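## Task

Scene 1: carry out these transfers, where bay numbers refer to the DECK TABLE layout: 41 to 22, then 23 to 21, then 42 to 11, then 13 to 34. At the end, bays 11, 12, 21 and 32 must each contain some 384-well plate, and bays 22, 31, 33 and 34 must each contain some 96-well plate; any plate of the right kind is acceptable. Every plate or block has to lie flat within its bay's corner pieces with its cut corner at the back left. The deck was filled by hand and never checked against the DECK TABLE, so the real contents may differ from it.

## Robot and tools

Robot and deck. Two arms, left_arm and right_arm, each carry a two-finger parallel gripper above a table holding a 4 x 4 grid of bays. A bay number is row then column: row 1 is nearest the arms and row 4 farthest; column 1 is on the arms' left and column 4 on their right. Column 4 sits on a raised floor. Each bay has corner pieces that locate a plate. The layout sheet (DECK TABLE) lists 384-well plates at 12, 23, 32, 42 and 96-well plates at 13, 31, 33, 41, all others empty; 96-well plates show 8 x 12 open wells, 384-well plates 16 x 24. All ware begins with its cut corner toward the back left. Only the camera images reveal where ware actually is, and in scene 1 the real loading may not match the sheet.

Frame. All poses use one scene frame in metres: origin on the table surface midway between the arms, +x pointing out across the table, +z up, and left_arm on the +y side. Quaternions are written w, x, y, z. The names left/right say nothing about image sides. Reported hand positions can be somewhat wrong, worse when reaching far.

Gripper geometry. The fingers point along the gripper's own +z and close along its y. end_effector_position is the spot between the pads when shut; the fingertips extend roughly 33 mm past it when closed and 9 mm when fully open, and closing pushes them about 24 mm farther out, so leave that clearance above a surface.

The row. Every motion command is a row of 20 numbers: left_arm x, y, z, qw, qx, qy, qz, then left gripper position, force_limit, speed, followed by the same ten for right_arm. x, y, z and the quaternion are an absolute target pose for that gripper in the scene frame, not an offset. The three gripper numbers each lie in [-1, 1]. position: +1 fully open (140 mm gap), about -0.8 pads touching, -1 keep closing until blocked. force_limit: about 14 N at -1, 60 N at 0, 107 N at +1. speed: finger gap rate about 30 mm/s at -1, 140 at 0, 250 at +1. To leave a gripper unchanged, repeat its previous three numbers (0 is a real command). To hold an arm still, resend the whole pose from the last result before it stopped; to keep an orientation, send the same quaternion every row rather than the drifted reported one.

execute_actions(actions): a list of actions; each action is a table of up to 15 rows, one row per control step of 1/30 s, the last row repeated to fill out 15 steps. An empty list just returns state and images. A target more than 0.6 m from the gripper's current position along any of its own axes makes the action refused for both arms; if the first action is malformed or fails this against the last report, nothing runs. Each step the commanded pose is clipped to within 70 mm and 16 degrees of the measured one, so far targets need several actions.

move(target, speed, stop_force, blocking): target is one 20-number row of absolute poses. Both grippers follow straight paths that finish together, lasting 0.5 to 10 s; speed is 0.002 to 0.5 m/s (default 0.25), rotation capped at twice that in rad/s. Paths ignore obstacles and the other arm. stop_force (20 to 80 N, one value for both arms) ends an arm's path when it senses that much extra resistance; the gripper then backs up two steps and holds. Use it only at very low speed, not while the gripper rotates, not within the first 0.2 s, and omit it when lifting away from something you press on. blocking=false returns after 0.5 s while motion continues; it cannot combine with stop_force, and you must wait or stop before new motions. The result adds a move: line with an ending per arm (done, off_target, moving, held, fault, contact) and limits such as paced (pose clipped) or held (steps blocked), plus each gripper's distance from its target.

wait(seconds): 0 to 10, robot holds last command, returns early if a running move finishes. stop(): brakes a running move; fingers keep going. zoom_image(camera, region): camera is cam_high, cam_low, cam_left_wrist or cam_right_wrist; region [x0, y0, x1, y1] in pixels, at most 504 x 504. cam_high and cam_low are 896x504; wrist cameras are 504x504 fisheye. finished_scene(scene): ends the given scene irreversibly and reports success.

Reading results. The state line lists each arm's pose and velocities; Hand target lines show where the controller now drives each gripper; a pose unreachable line means clearance checks altered a command. object_status: 0 moving, 1 blocked while opening, 2 blocked while closing (a grip), 3 reached target or pads met. position_measured is in counts, 3 open to 230 shut. Flange force is an approximate outside force at the gripper, including held weight. MOTOR HOT warns of heating from holding loads; an OVER-TEMPERATURE FAULT brakes the arm.

Gripping. Close with position -1 and confirm status 2. To squeeze harder, raise force_limit and switch position between -1 and -0.98. Parts may be tugged briefly, so grip securely.

Avoid. Arms are stiff: pressing even slightly past contact can trigger a fault. A joint reaching its load limit (waist and shoulder 299, elbow 140, wrist joints 39.6 N m, held weight included) or an outside force of 144 N halts that arm for 10 s. Do not let the arms collide, drop or slam plates, or knock anything off the table, which fails the task. Plates must rest flat in their corner pieces on their own; release them and move the grippers clear before finishing.

Each tool is called after ">>>" as name(argument=value, ...) on one line, values as JSON.

## Session

>>> execute_actions(actions=[])

Scene clock: 0.00 s.
left_arm: end_effector_position=(+0.7126, +0.6740, +0.3218) position_measured=3 object_status=3 end_effector_quat_wxyz=(-0.001, +0.997, +0.072, +0.000) end_effector_velocity=(+0.000, -0.001, -0.000) end_effector_angular_velocity=(+0.000, +0.000, -0.001) | right_arm: end_effector_position=(+0.6959, -0.4337, +0.3228) position_measured=3 object_status=3 end_effector_quat_wxyz=(-0.000, +0.999, +0.045, +0.002) end_effector_velocity=(-0.000, +0.000, -0.000) end_effector_angular_velocity=(+0.000, +0.000, +0.000)
Joint positions: left_arm=[-0.053  0.164  1.605  0.001  1.372  1.518] | right_arm=[-0.051  0.162  1.605  0.     1.372  1.519]
Joint velocities: left_arm=[-0.001  0.     0.     0.     0.    -0.001] | right_arm=[ 0.    -0.     0.001  0.     0.    -0.   ]
Flange force (N, the push that the arm receives, along the gripper's own x y z axes): no reading
Hand target (left_arm): +0.713, +0.674, +0.322; -0.001, +0.997, +0.072, +0.000
Hand target (right_arm): +0.696, -0.434, +0.323; -0.000, +0.999, +0.045, +0.002

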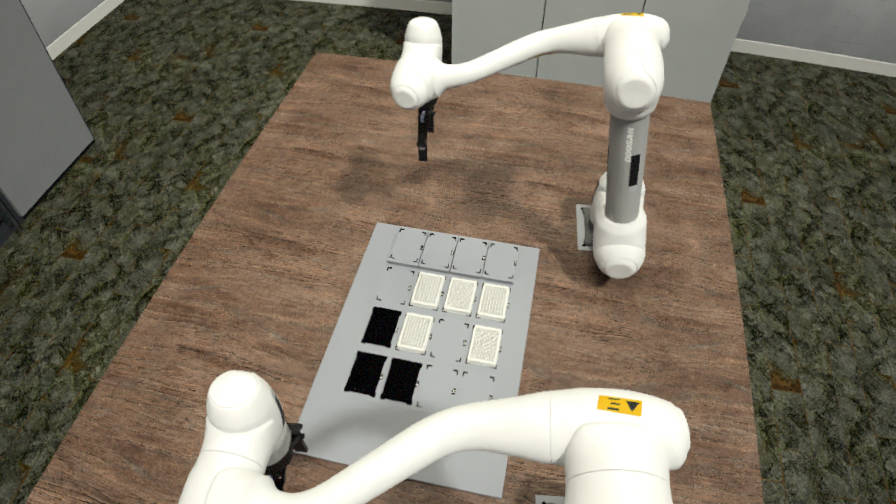

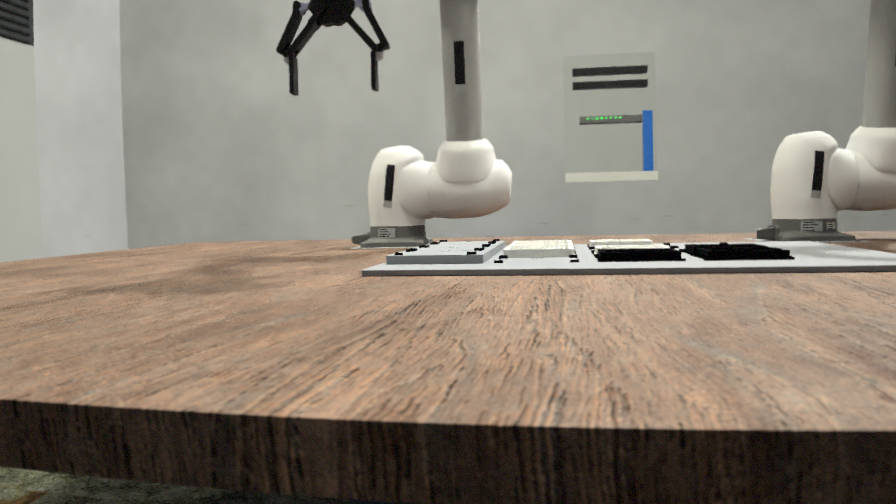

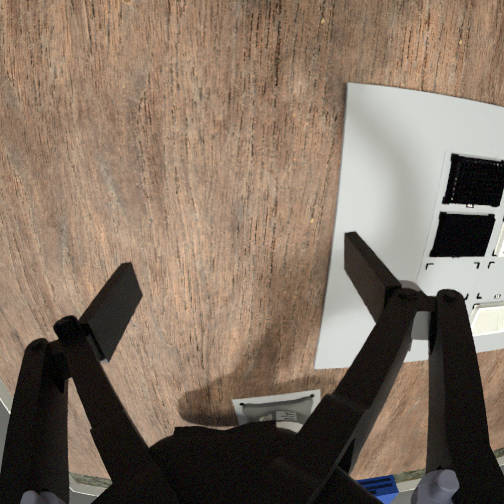

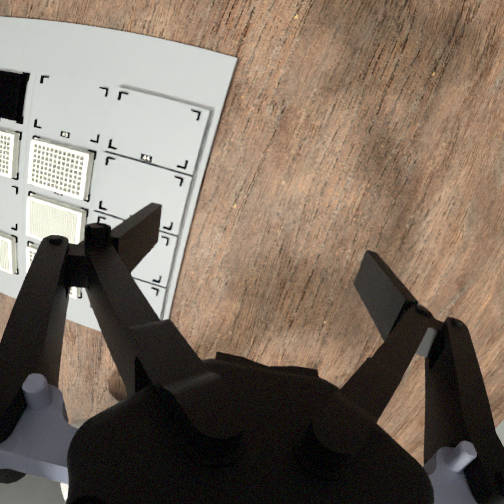

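>>> zoom_image(camera="cam_high", region=[320, 215, 560, 415])

>>> zoom_image(camera="cam_right_wrist", region=[0, 40, 250, 310])

>>> zoom_image(camera="cam_low", region=[350, 210, 850, 290])

Region (320, 215, 560, 415) of cam_high's 896x504 image, scaled by 2.100, with more detail than that image has.

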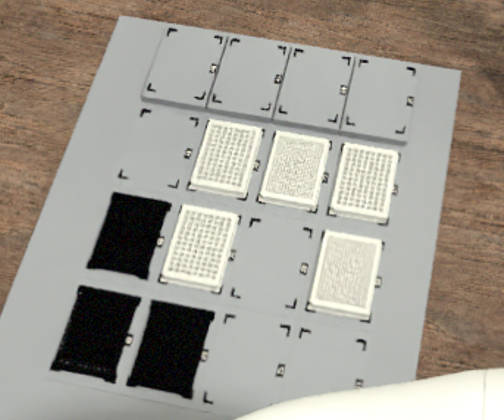

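Region (0, 40, 250, 310) of cam_right_wrist's 504x504 image, scaled by 1.867, with more detail than that image has; it fills the left 467 columns of this view, and the rest is white.

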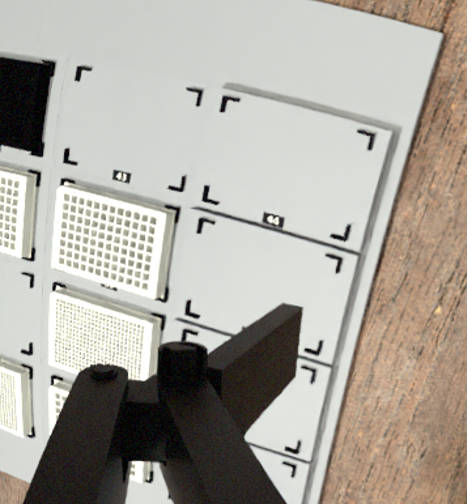

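Region (350, 210, 850, 290) of cam_low's 896x504 image, scaled by 1.008, with more detail than that image has; it fills the top 81 rows of this view, and the rest is white.

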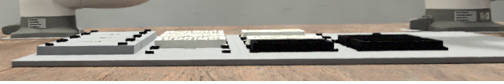

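>>> move(target=[0.5,0.25,0.35,0,1,0,0,1,0,0,0.6959,-0.4337,0.3228,0,0.999,0.045,0.002,1,0,0], speed=0.4)

Scene clock: 2.27 s.
left_arm: end_effector_position=(+0.5003, +0.2498, +0.3500) position_measured=3 object_status=3 end_effector_quat_wxyz=(+0.000, +1.000, +0.000, +0.000) end_effector_velocity=(-0.000, -0.000, -0.000) end_effector_angular_velocity=(+0.001, +0.001, -0.001) | right_arm: end_effector_position=(+0.6959, -0.4337, +0.3228) position_measured=3 object_status=3 end_effector_quat_wxyz=(-0.000, +0.999, +0.045, +0.002) end_effector_velocity=(+0.001, +0.001, +0.000) end_effector_angular_velocity=(+0.001, -0.001, -0.000)
Joint positions: left_arm=[-0.862 -0.016  1.748  0.     1.408  0.853] | right_arm=[-0.051  0.162  1.605  0.     1.37   1.52 ]
Joint velocities: left_arm=[-0.001  0.001 -0.     0.     0.001  0.   ] | right_arm=[ 0.     0.    -0.001  0.001 -0.     0.   ]
Flange force (N, the push that the arm receives, along the gripper's own x y z axes): left_arm=[-4.5 3.0 0.1] | right_arm=[-7.1 4.3 0.3]
Hand target (left_arm): +0.500, +0.250, +0.350; +0.000, +1.000, +0.000, +0.000
Hand target (right_arm): +0.696, -0.434, +0.323; -0.000, +0.999, +0.045, +0.002
Off the commanded pose (left_arm): 0.000 m, 0 deg.
Off the commanded pose (right_arm): 0.000 m, 0 deg.
move: done

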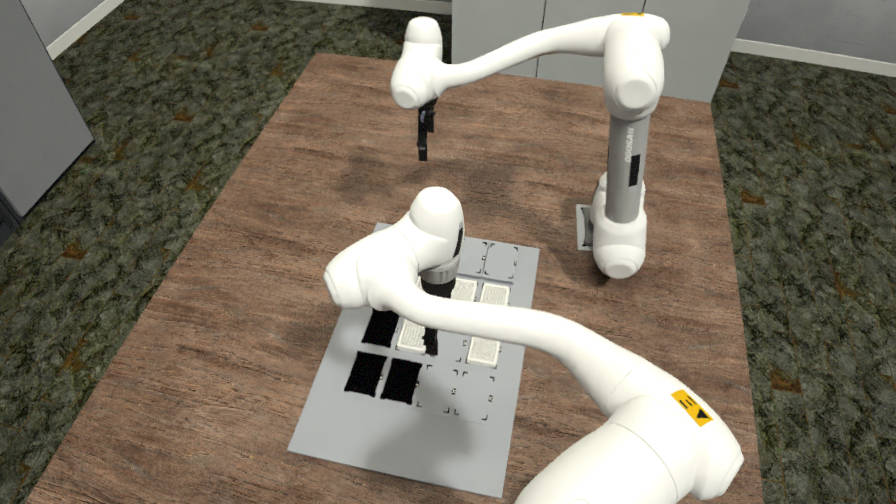

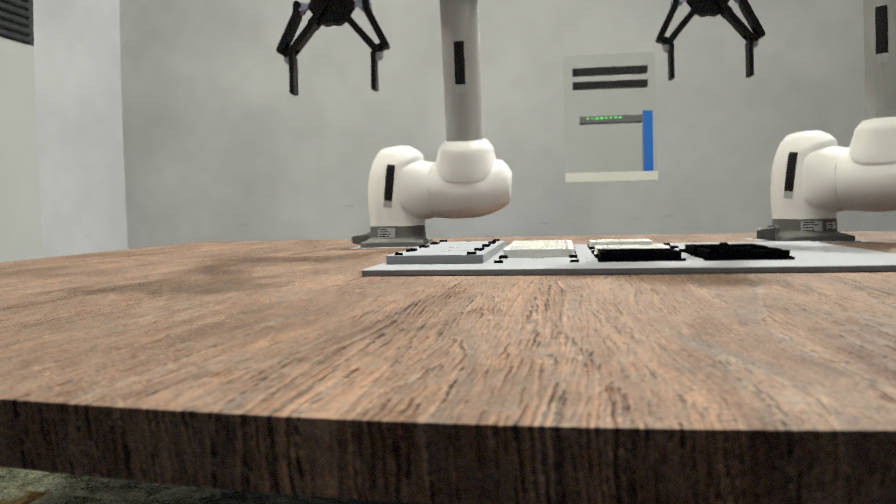

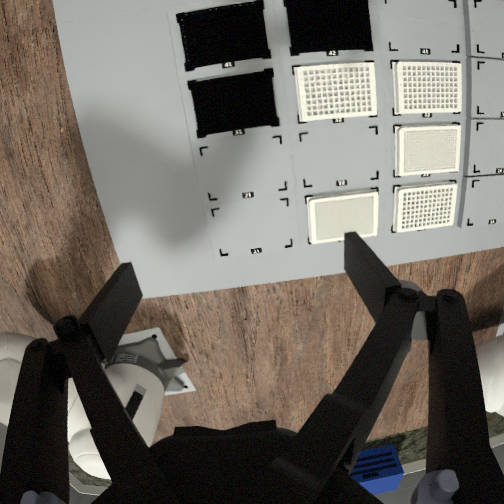

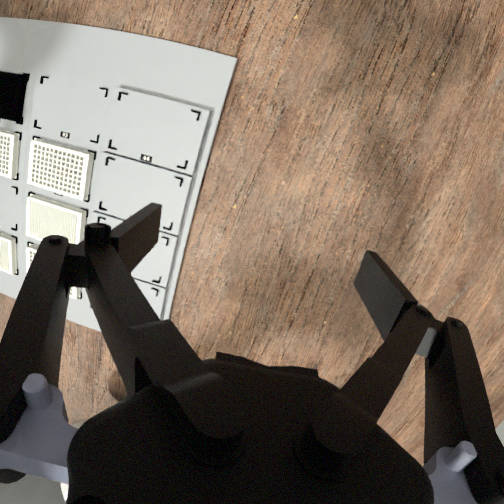

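>>> zoom_image(camera="cam_left_wrist", region=[165, 0, 385, 140])

>>> zoom_image(camera="cam_high", region=[335, 300, 435, 410])

Region (165, 0, 385, 140) of cam_left_wrist's 504x504 image, scaled by 2.291, with more detail than that image has; it fills the top 321 rows of this view, and the rest is white.

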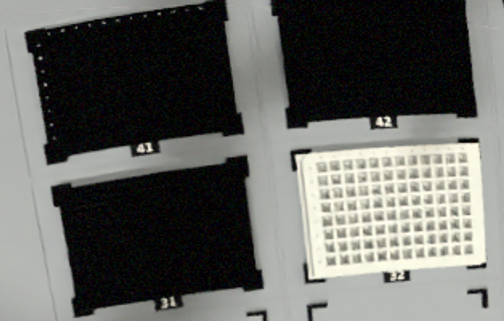

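Region (335, 300, 435, 410) of cam_high's 896x504 image, scaled by 4.582, with more detail than that image has; it fills the left 458 columns of this view, and the rest is white.

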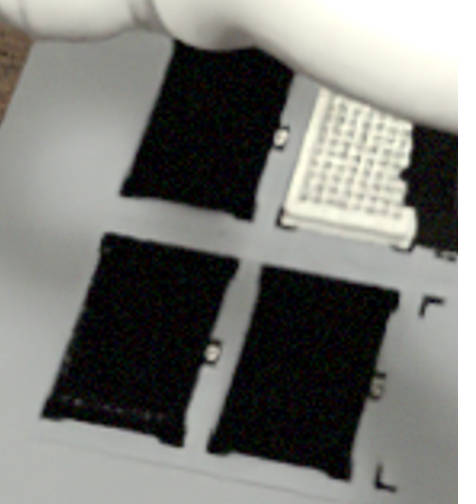

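>>> move(target=[0.57,0.23,0.10,0,1,0,0,1,0,0,0.6959,-0.4337,0.3228,0,0.999,0.045,0.002,1,0,0], speed=0.3)

Scene clock: 4.87 s.
left_arm: end_effector_position=(+0.5699, +0.2300, +0.1001) position_measured=3 object_status=3 end_effector_quat_wxyz=(+0.000, +1.000, -0.000, -0.000) end_effector_velocity=(+0.000, -0.000, -0.001) end_effector_angular_velocity=(-0.000, +0.000, -0.001) | right_arm: end_effector_position=(+0.6959, -0.4337, +0.3228) position_measured=3 object_status=3 end_effector_quat_wxyz=(+0.000, +0.999, +0.045, +0.002) end_effector_velocity=(-0.001, -0.001, -0.001) end_effector_angular_velocity=(+0.000, +0.002, -0.001)
Joint positions: left_arm=[-0.811  0.248  1.934 -0.     0.959  0.905] | right_arm=[-0.051  0.162  1.605  0.     1.37   1.52 ]
Joint velocities: left_arm=[-0.     0.002 -0.    -0.    -0.001  0.001] | right_arm=[-0.001 -0.     0.002  0.     0.     0.   ]
Flange force (N, the push that the arm receives, along the gripper's own x y z axes): left_arm=[0.3 -1.8 -1.6] | right_arm=[-10.9 7.8 0.0]
Hand target (left_arm): +0.570, +0.230, +0.100; +0.000, +1.000, -0.000, -0.000
Hand target (right_arm): +0.696, -0.434, +0.323; -0.000, +0.999, +0.045, +0.002
Off the commanded pose (left_arm): 0.000 m, 0 deg.
Off the commanded pose (right_arm): 0.000 m, 0 deg.
move: done

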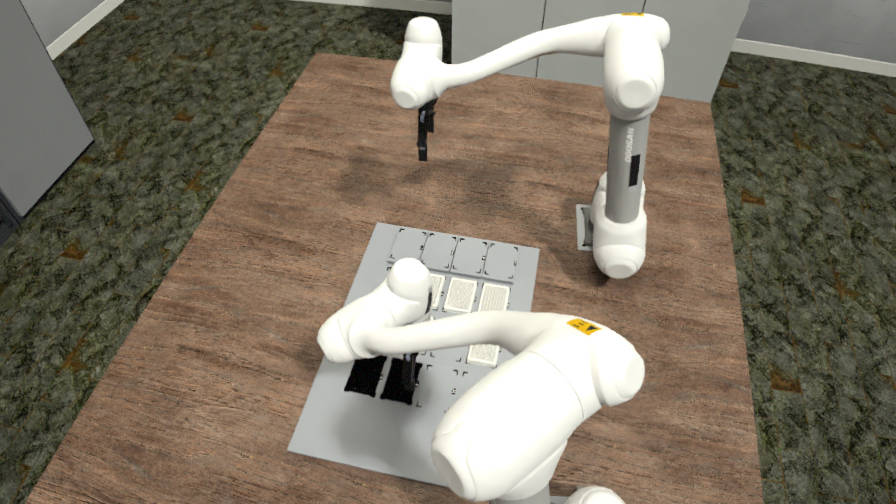

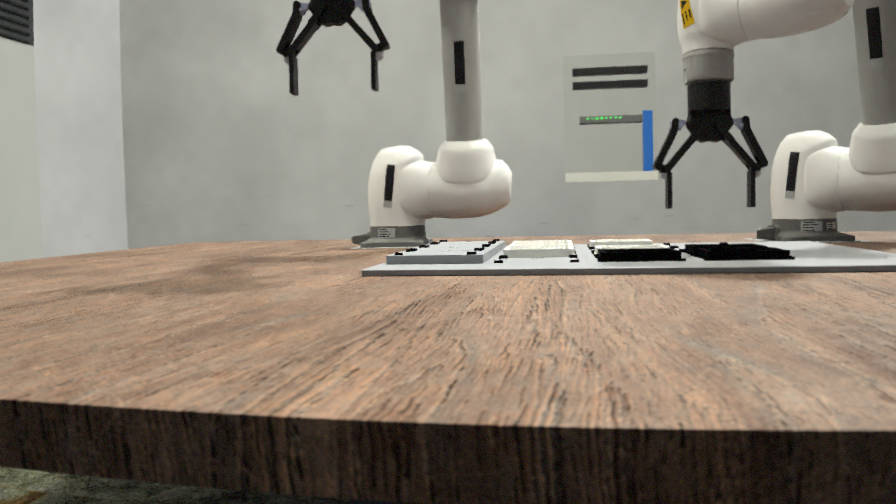

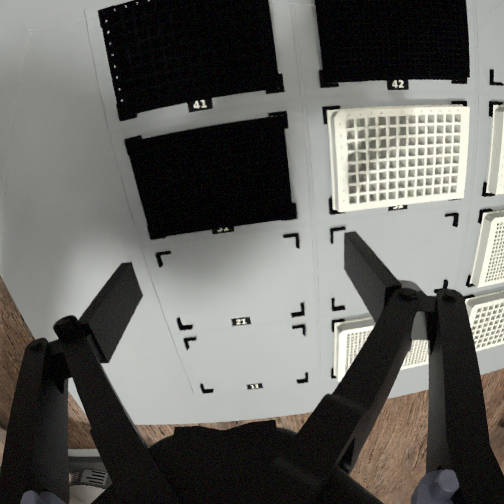

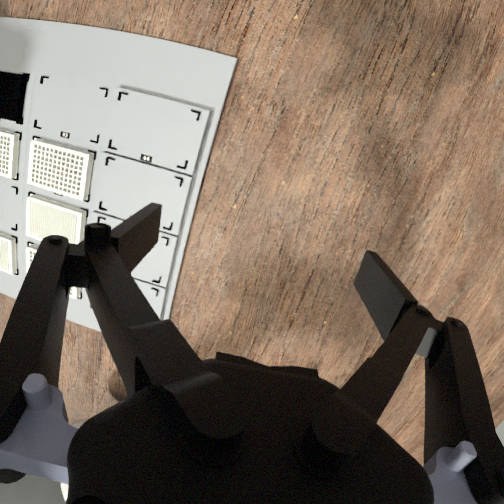

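>>> move(target=[0.597,0.246,0.05,0,1,0,0,1,0,0,0.377,-0.10,0.08,0,1,0,0,1,0,0], speed=0.3)

Scene clock: 7.73 s.
left_arm: end_effector_position=(+0.5970, +0.2460, +0.0500) position_measured=3 object_status=3 end_effector_quat_wxyz=(+0.000, +1.000, -0.000, -0.000) end_effector_velocity=(+0.001, +0.000, -0.000) end_effector_angular_velocity=(-0.001, -0.001, -0.000) | right_arm: end_effector_position=(+0.3764, -0.1000, +0.0798) position_measured=3 object_status=3 end_effector_quat_wxyz=(-0.001, +1.000, +0.000, -0.001) end_effector_velocity=(+0.001, +0.000, -0.000) end_effector_angular_velocity=(-0.000, -0.000, -0.001)
Joint positions: left_arm=[-0.764  0.32   1.947 -0.     0.875  0.951] | right_arm=[0.716 0.129 2.131 0.003 0.882 2.376]
Joint velocities: left_arm=[ 0.001  0.    -0.    -0.    -0.002  0.001] | right_arm=[-0.001  0.002 -0.001 -0.001 -0.     0.001]
Flange force (N, the push that the arm receives, along the gripper's own x y z axes): left_arm=[1.1 3.9 2.1] | right_arm=[0.7 11.9 -6.3]
Hand target (left_arm): +0.597, +0.246, +0.050; +0.000, +1.000, -0.000, -0.000
Hand target (right_arm): +0.376, -0.100, +0.080; -0.001, +1.000, -0.000, -0.000
Off the commanded pose (left_arm): 0.000 m, 0 deg.
Off the commanded pose (right_arm): 0.001 m, 0 deg.
move: done

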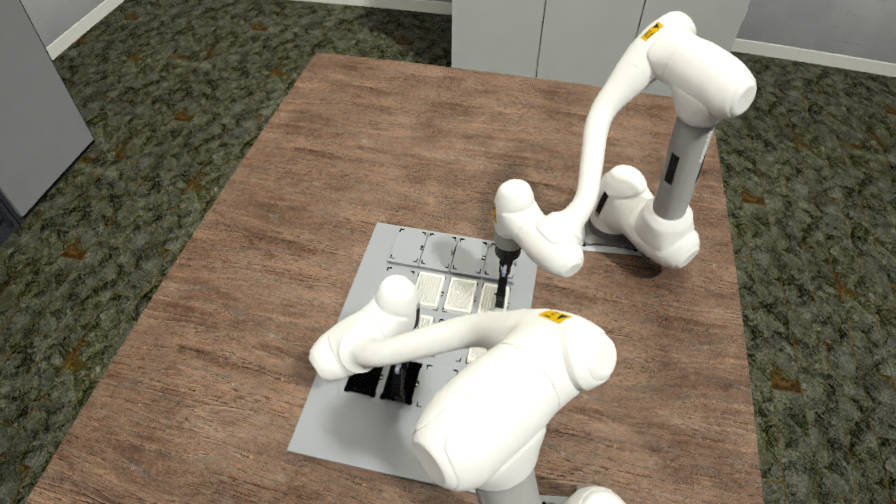

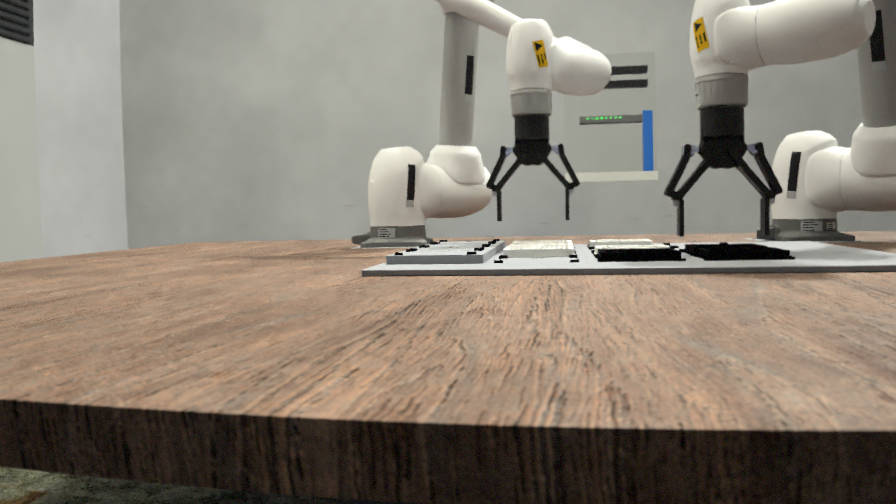

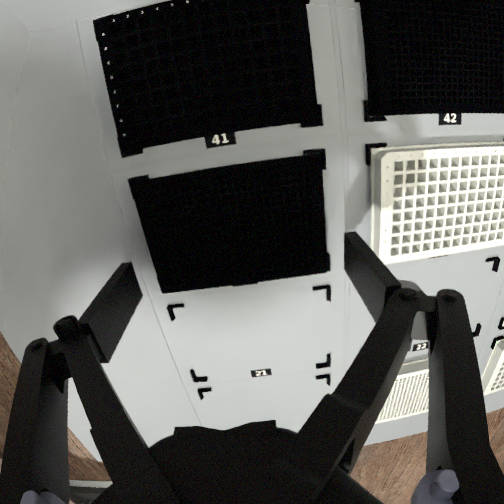

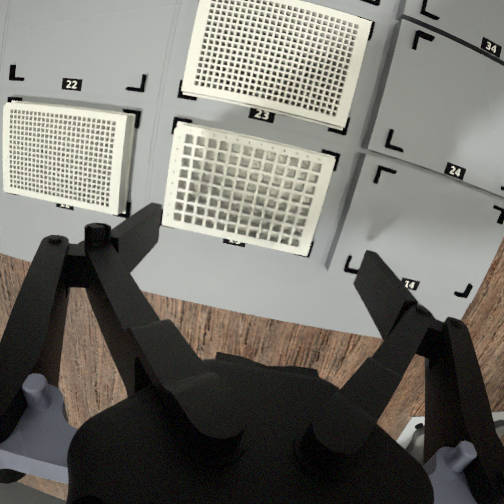

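>>> zoom_image(camera="cam_left_wrist", region=[90, 90, 410, 330])

>>> zoom_image(camera="cam_left_wrist", region=[304, 0, 504, 140])

Region (90, 90, 410, 330) of cam_left_wrist's 504x504 image, scaled by 1.575, with more detail than that image has; it fills the top 378 rows of this view, and the rest is white.

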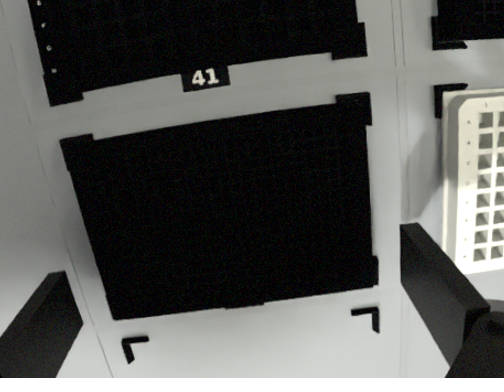

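Region (304, 0, 504, 140) of cam_left_wrist's 504x504 image, scaled by 2.520, with more detail than that image has; it fills the top 353 rows of this view, and the rest is white.

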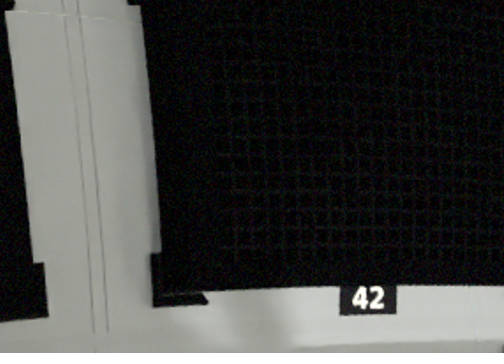

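>>> move(target=[0.612,0.246,0.04,0,1,0,0,1,0,0,0.396,-0.078,0.04,0,1,0,0,1,0,0], speed=0.1)

>>> zoom_image(camera="cam_low", region=[480, 200, 820, 280])

Scene clock: 9.67 s.
left_arm: end_effector_position=(+0.6120, +0.2460, +0.0400) position_measured=3 object_status=3 end_effector_quat_wxyz=(-0.000, +1.000, -0.000, -0.000) end_effector_velocity=(-0.001, -0.000, +0.000) end_effector_angular_velocity=(+0.001, +0.002, -0.000) | right_arm: end_effector_position=(+0.3960, -0.0779, +0.0401) position_measured=3 object_status=3 end_effector_quat_wxyz=(-0.000, +1.000, -0.000, +0.000) end_effector_velocity=(+0.001, +0.000, +0.000) end_effector_angular_velocity=(+0.001, -0.001, -0.001)
Joint positions: left_arm=[-0.75   0.348  1.929  0.     0.864  0.965] | right_arm=[0.72  0.221 2.11  0.    0.811 2.381]
Joint velocities: left_arm=[-0.001 -0.    -0.    -0.     0.002 -0.001] | right_arm=[-0.001 -0.    -0.001  0.    -0.     0.   ]
Flange force (N, the push that the arm receives, along the gripper's own x y z axes): left_arm=[0.9 2.1 -3.2] | right_arm=[-2.7 11.4 -8.9]
Hand target (left_arm): +0.612, +0.246, +0.040; -0.000, +1.000, -0.000, -0.000
Hand target (right_arm): +0.396, -0.078, +0.040; -0.000, +1.000, -0.000, -0.000
Off the commanded pose (left_arm): 0.000 m, 0 deg.
Off the commanded pose (right_arm): 0.000 m, 0 deg.
move: done

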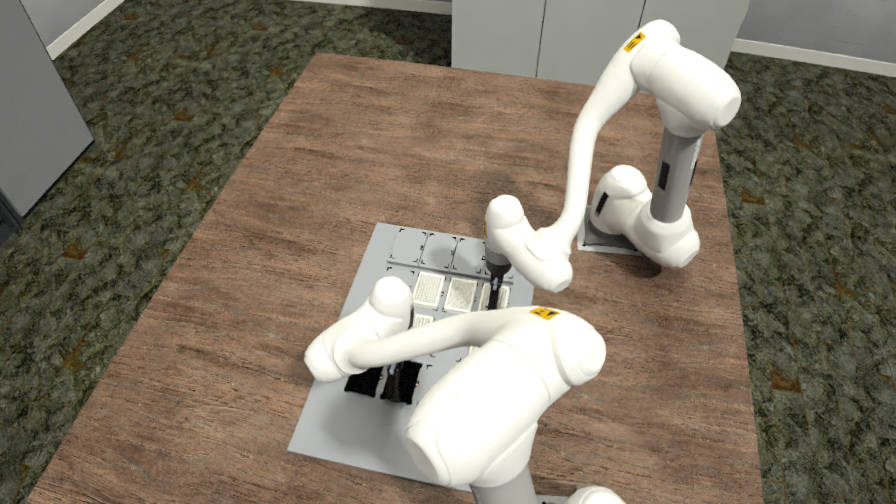

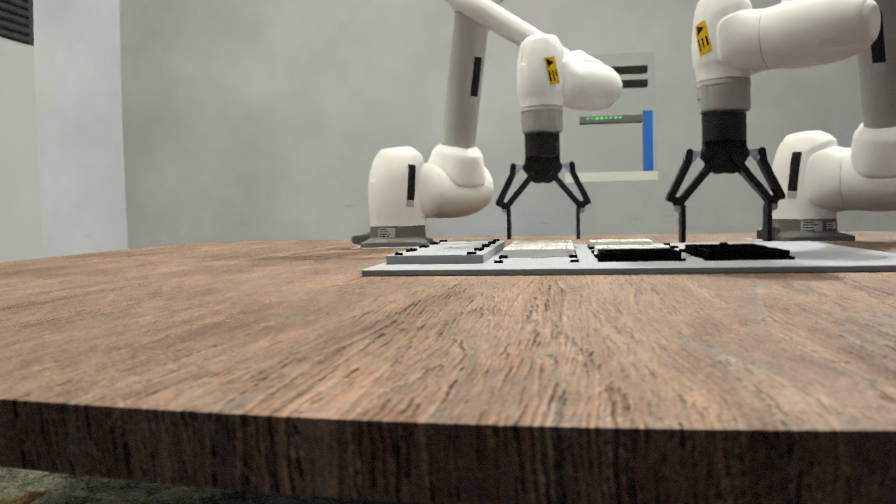

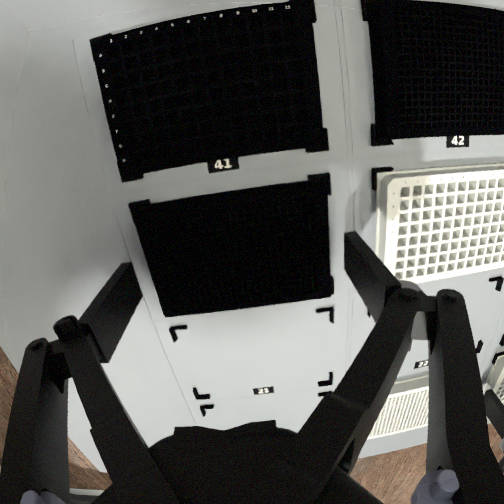

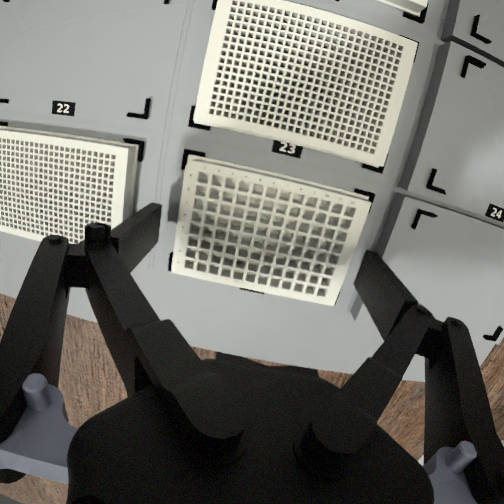

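Region (480, 200, 820, 280) of cam_low's 896x504 image, scaled by 1.482, with more detail than that image has; it fills the top 119 rows of this view, and the rest is white.

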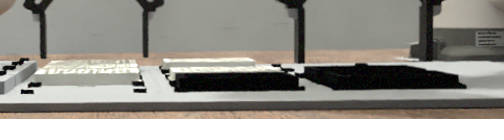

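>>> zoom_image(camera="cam_right_wrist", region=[130, 130, 410, 330])

>>> zoom_image(camera="cam_left_wrist", region=[100, 150, 380, 350])

Region (130, 130, 410, 330) of cam_right_wrist's 504x504 image, scaled by 1.800, with more detail than that image has; it fills the top 360 rows of this view, and the rest is white.

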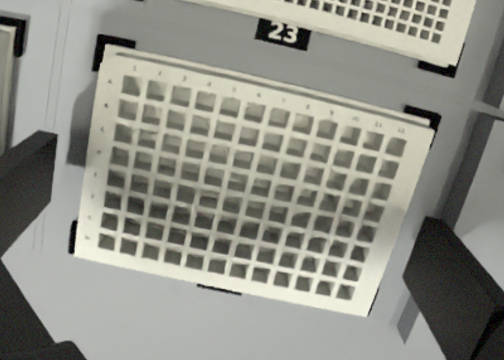

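Region (100, 150, 380, 350) of cam_left_wrist's 504x504 image, scaled by 1.800, with more detail than that image has; it fills the top 360 rows of this view, and the rest is white.

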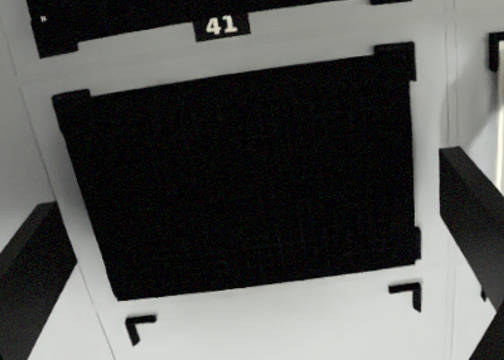

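>>> move(target=[0.612,0.246,0.031,0,1,0,0,1,0,0,0.396,-0.080,0.031,0,1,0,0,1,0,0], speed=0.01, stop_force=20)

>>> zoom_image(camera="cam_right_wrist", region=[130, 130, 410, 330])

>>> zoom_image(camera="cam_left_wrist", region=[100, 150, 380, 350])

Scene clock: 11.60 s.
left_arm: end_effector_position=(+0.6120, +0.2460, +0.0310) position_measured=3 object_status=3 end_effector_quat_wxyz=(-0.000, +1.000, -0.000, -0.000) end_effector_velocity=(-0.000, +0.000, -0.000) end_effector_angular_velocity=(+0.000, +0.001, +0.002) | right_arm: end_effector_position=(+0.3960, -0.0800, +0.0310) position_measured=3 object_status=3 end_effector_quat_wxyz=(+0.000, +1.000, +0.000, +0.000) end_effector_velocity=(-0.001, -0.000, -0.000) end_effector_angular_velocity=(-0.000, +0.001, -0.001)
Joint positions: left_arm=[-0.75   0.358  1.935  0.     0.848  0.965] | right_arm=[ 0.717  0.23   2.119 -0.     0.792  2.379]
Joint velocities: left_arm=[-0.     0.     0.    -0.     0.    -0.002] | right_arm=[ 0.    -0.     0.002  0.001 -0.     0.   ]
Flange force (N, the push that the arm receives, along the gripper's own x y z axes): left_arm=[3.5 -2.1 2.8] | right_arm=[1.4 9.9 -3.9]
Hand target (left_arm): +0.612, +0.246, +0.031; +0.000, +1.000, -0.000, -0.000
Hand target (right_arm): +0.396, -0.080, +0.031; +0.000, +1.000, -0.000, +0.000
Off the commanded pose (left_arm): 0.000 m, 0 deg.
Off the commanded pose (right_arm): 0.000 m, 0 deg.
move: done

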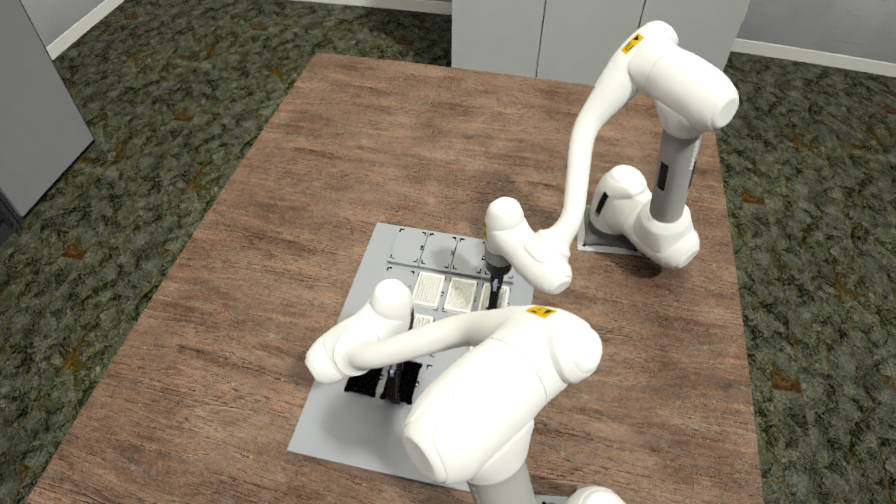

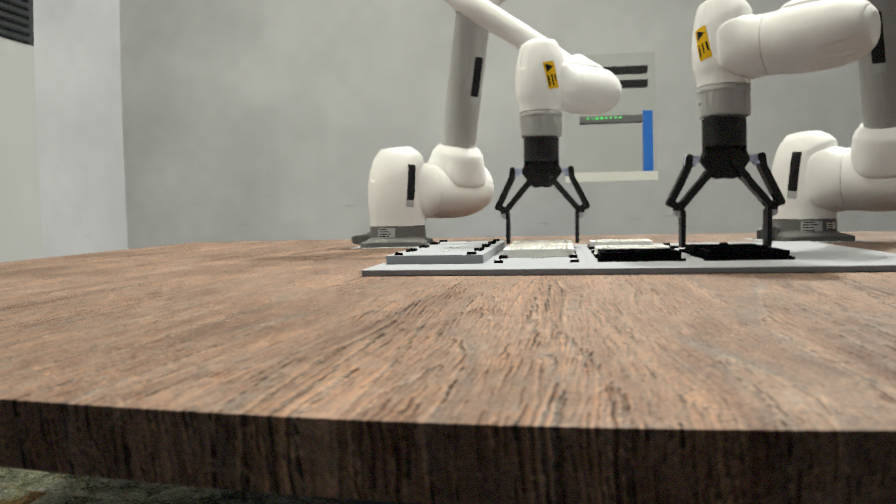

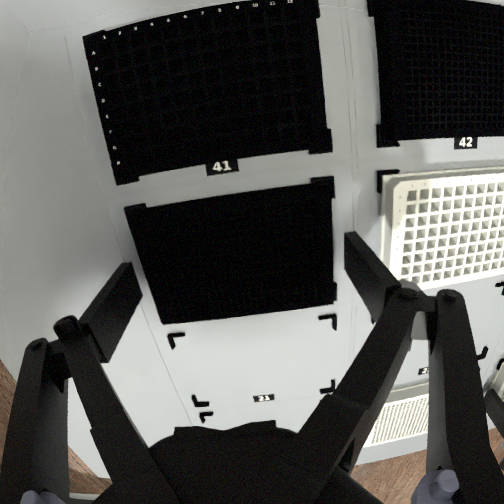

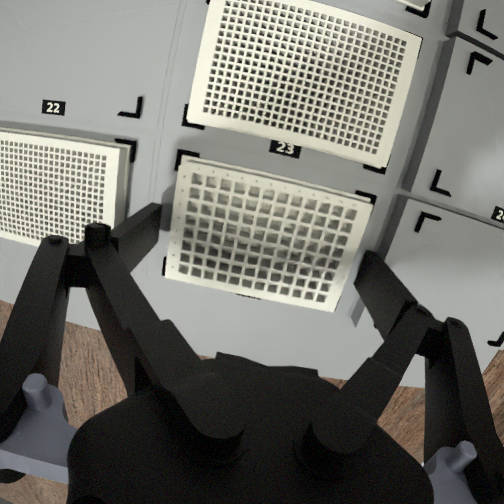

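Region (130, 130, 410, 330) of cam_right_wrist's 504x504 image, scaled by 1.800, with more detail than that image has; it fills the top 360 rows of this view, and the rest is white.

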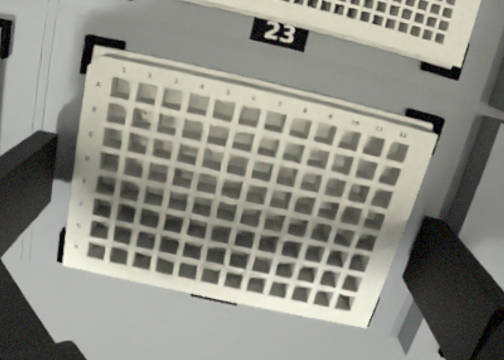

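Region (100, 150, 380, 350) of cam_left_wrist's 504x504 image, scaled by 1.800, with more detail than that image has; it fills the top 360 rows of this view, and the rest is white.

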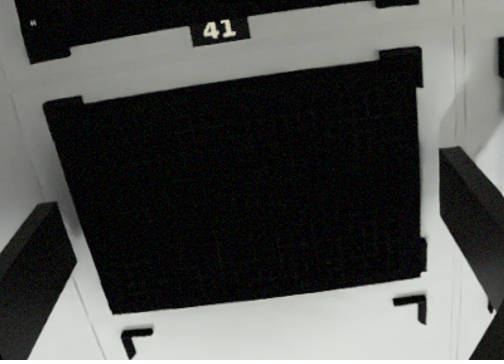

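>>> move(target=[0.614,0.2455,0.010,0,1,0,0,1,0,0,0.397,-0.0815,0.010,0,1,0,0,1,0,0], speed=0.005, stop_force=20)

>>> zoom_image(camera="cam_right_wrist", region=[130, 130, 410, 330])

>>> zoom_image(camera="cam_left_wrist", region=[100, 150, 380, 350])

Scene clock: 14.60 s.
left_arm: end_effector_position=(+0.6130, +0.2458, +0.0196) position_measured=3 object_status=3 end_effector_quat_wxyz=(-0.000, +1.000, -0.000, -0.000) end_effector_velocity=(+0.000, -0.000, +0.001) end_effector_angular_velocity=(-0.001, -0.001, +0.001) | right_arm: end_effector_position=(+0.3965, -0.0808, +0.0203) position_measured=3 object_status=3 end_effector_quat_wxyz=(+0.000, +1.000, +0.000, -0.000) end_effector_velocity=(-0.000, -0.000, -0.000) end_effector_angular_velocity=(-0.001, +0.002, -0.001)
Joint positions: left_arm=[-0.749  0.373  1.941 -0.     0.829  0.965] | right_arm=[ 0.715  0.244  2.127 -0.     0.77   2.377]
Joint velocities: left_arm=[-0.    -0.001  0.    -0.001 -0.001 -0.001] | right_arm=[-0.     0.001 -0.     0.001  0.001  0.   ]
Flange force (N, the push that the arm receives, along the gripper's own x y z axes): left_arm=[-2.2 -0.6 -23.2] | right_arm=[-8.2 13.1 -38.6]
Hand target (left_arm): +0.613, +0.246, +0.020; +0.000, +1.000, -0.000, -0.000
Hand target (right_arm): +0.397, -0.081, +0.020; -0.000, +1.000, +0.000, +0.000
Off the commanded pose (left_arm): 0.010 m, 0 deg.
Off the commanded pose (right_arm): 0.010 m, 0 deg.
move: contact (left_arm, right_arm)

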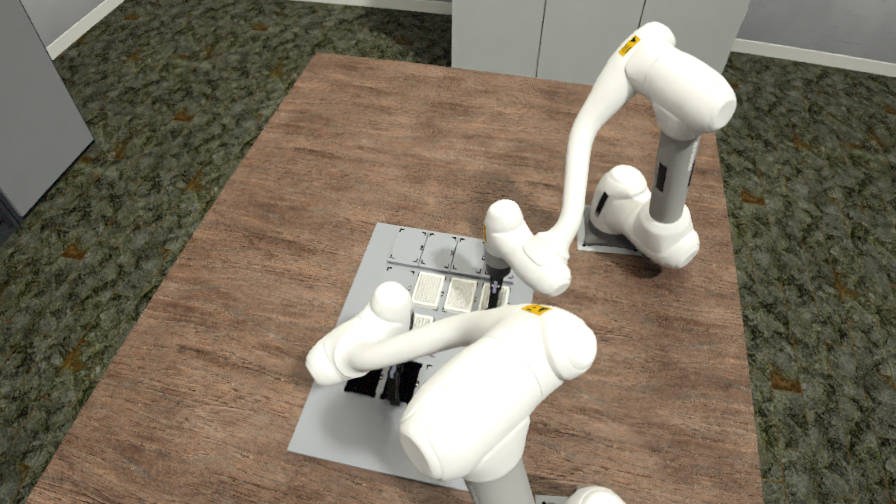

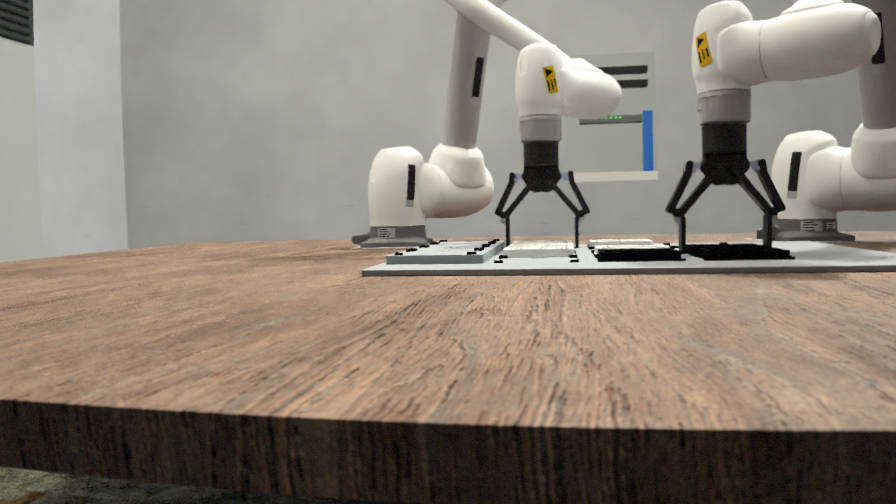

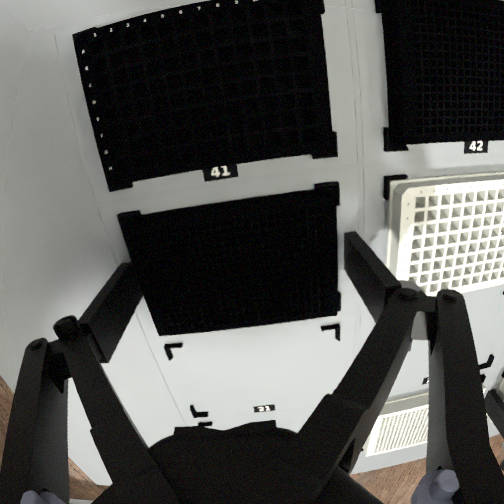

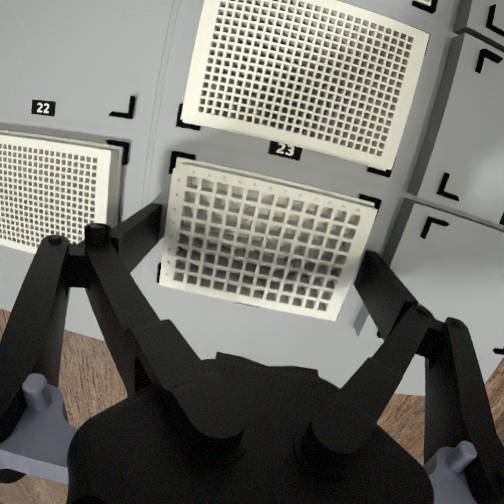

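Region (130, 130, 410, 330) of cam_right_wrist's 504x504 image, scaled by 1.800, with more detail than that image has; it fills the top 360 rows of this view, and the rest is white.

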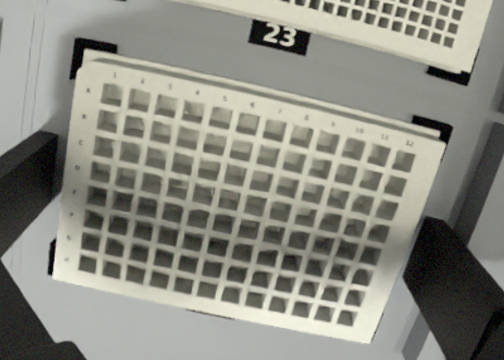

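Region (100, 150, 380, 350) of cam_left_wrist's 504x504 image, scaled by 1.800, with more detail than that image has; it fills the top 360 rows of this view, and the rest is white.

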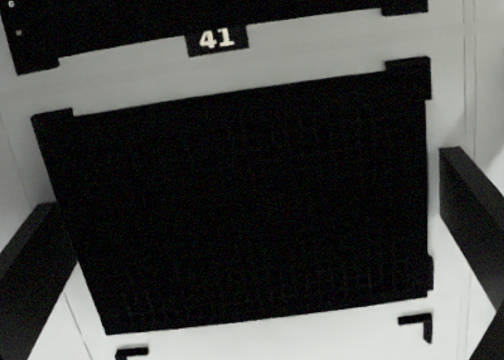

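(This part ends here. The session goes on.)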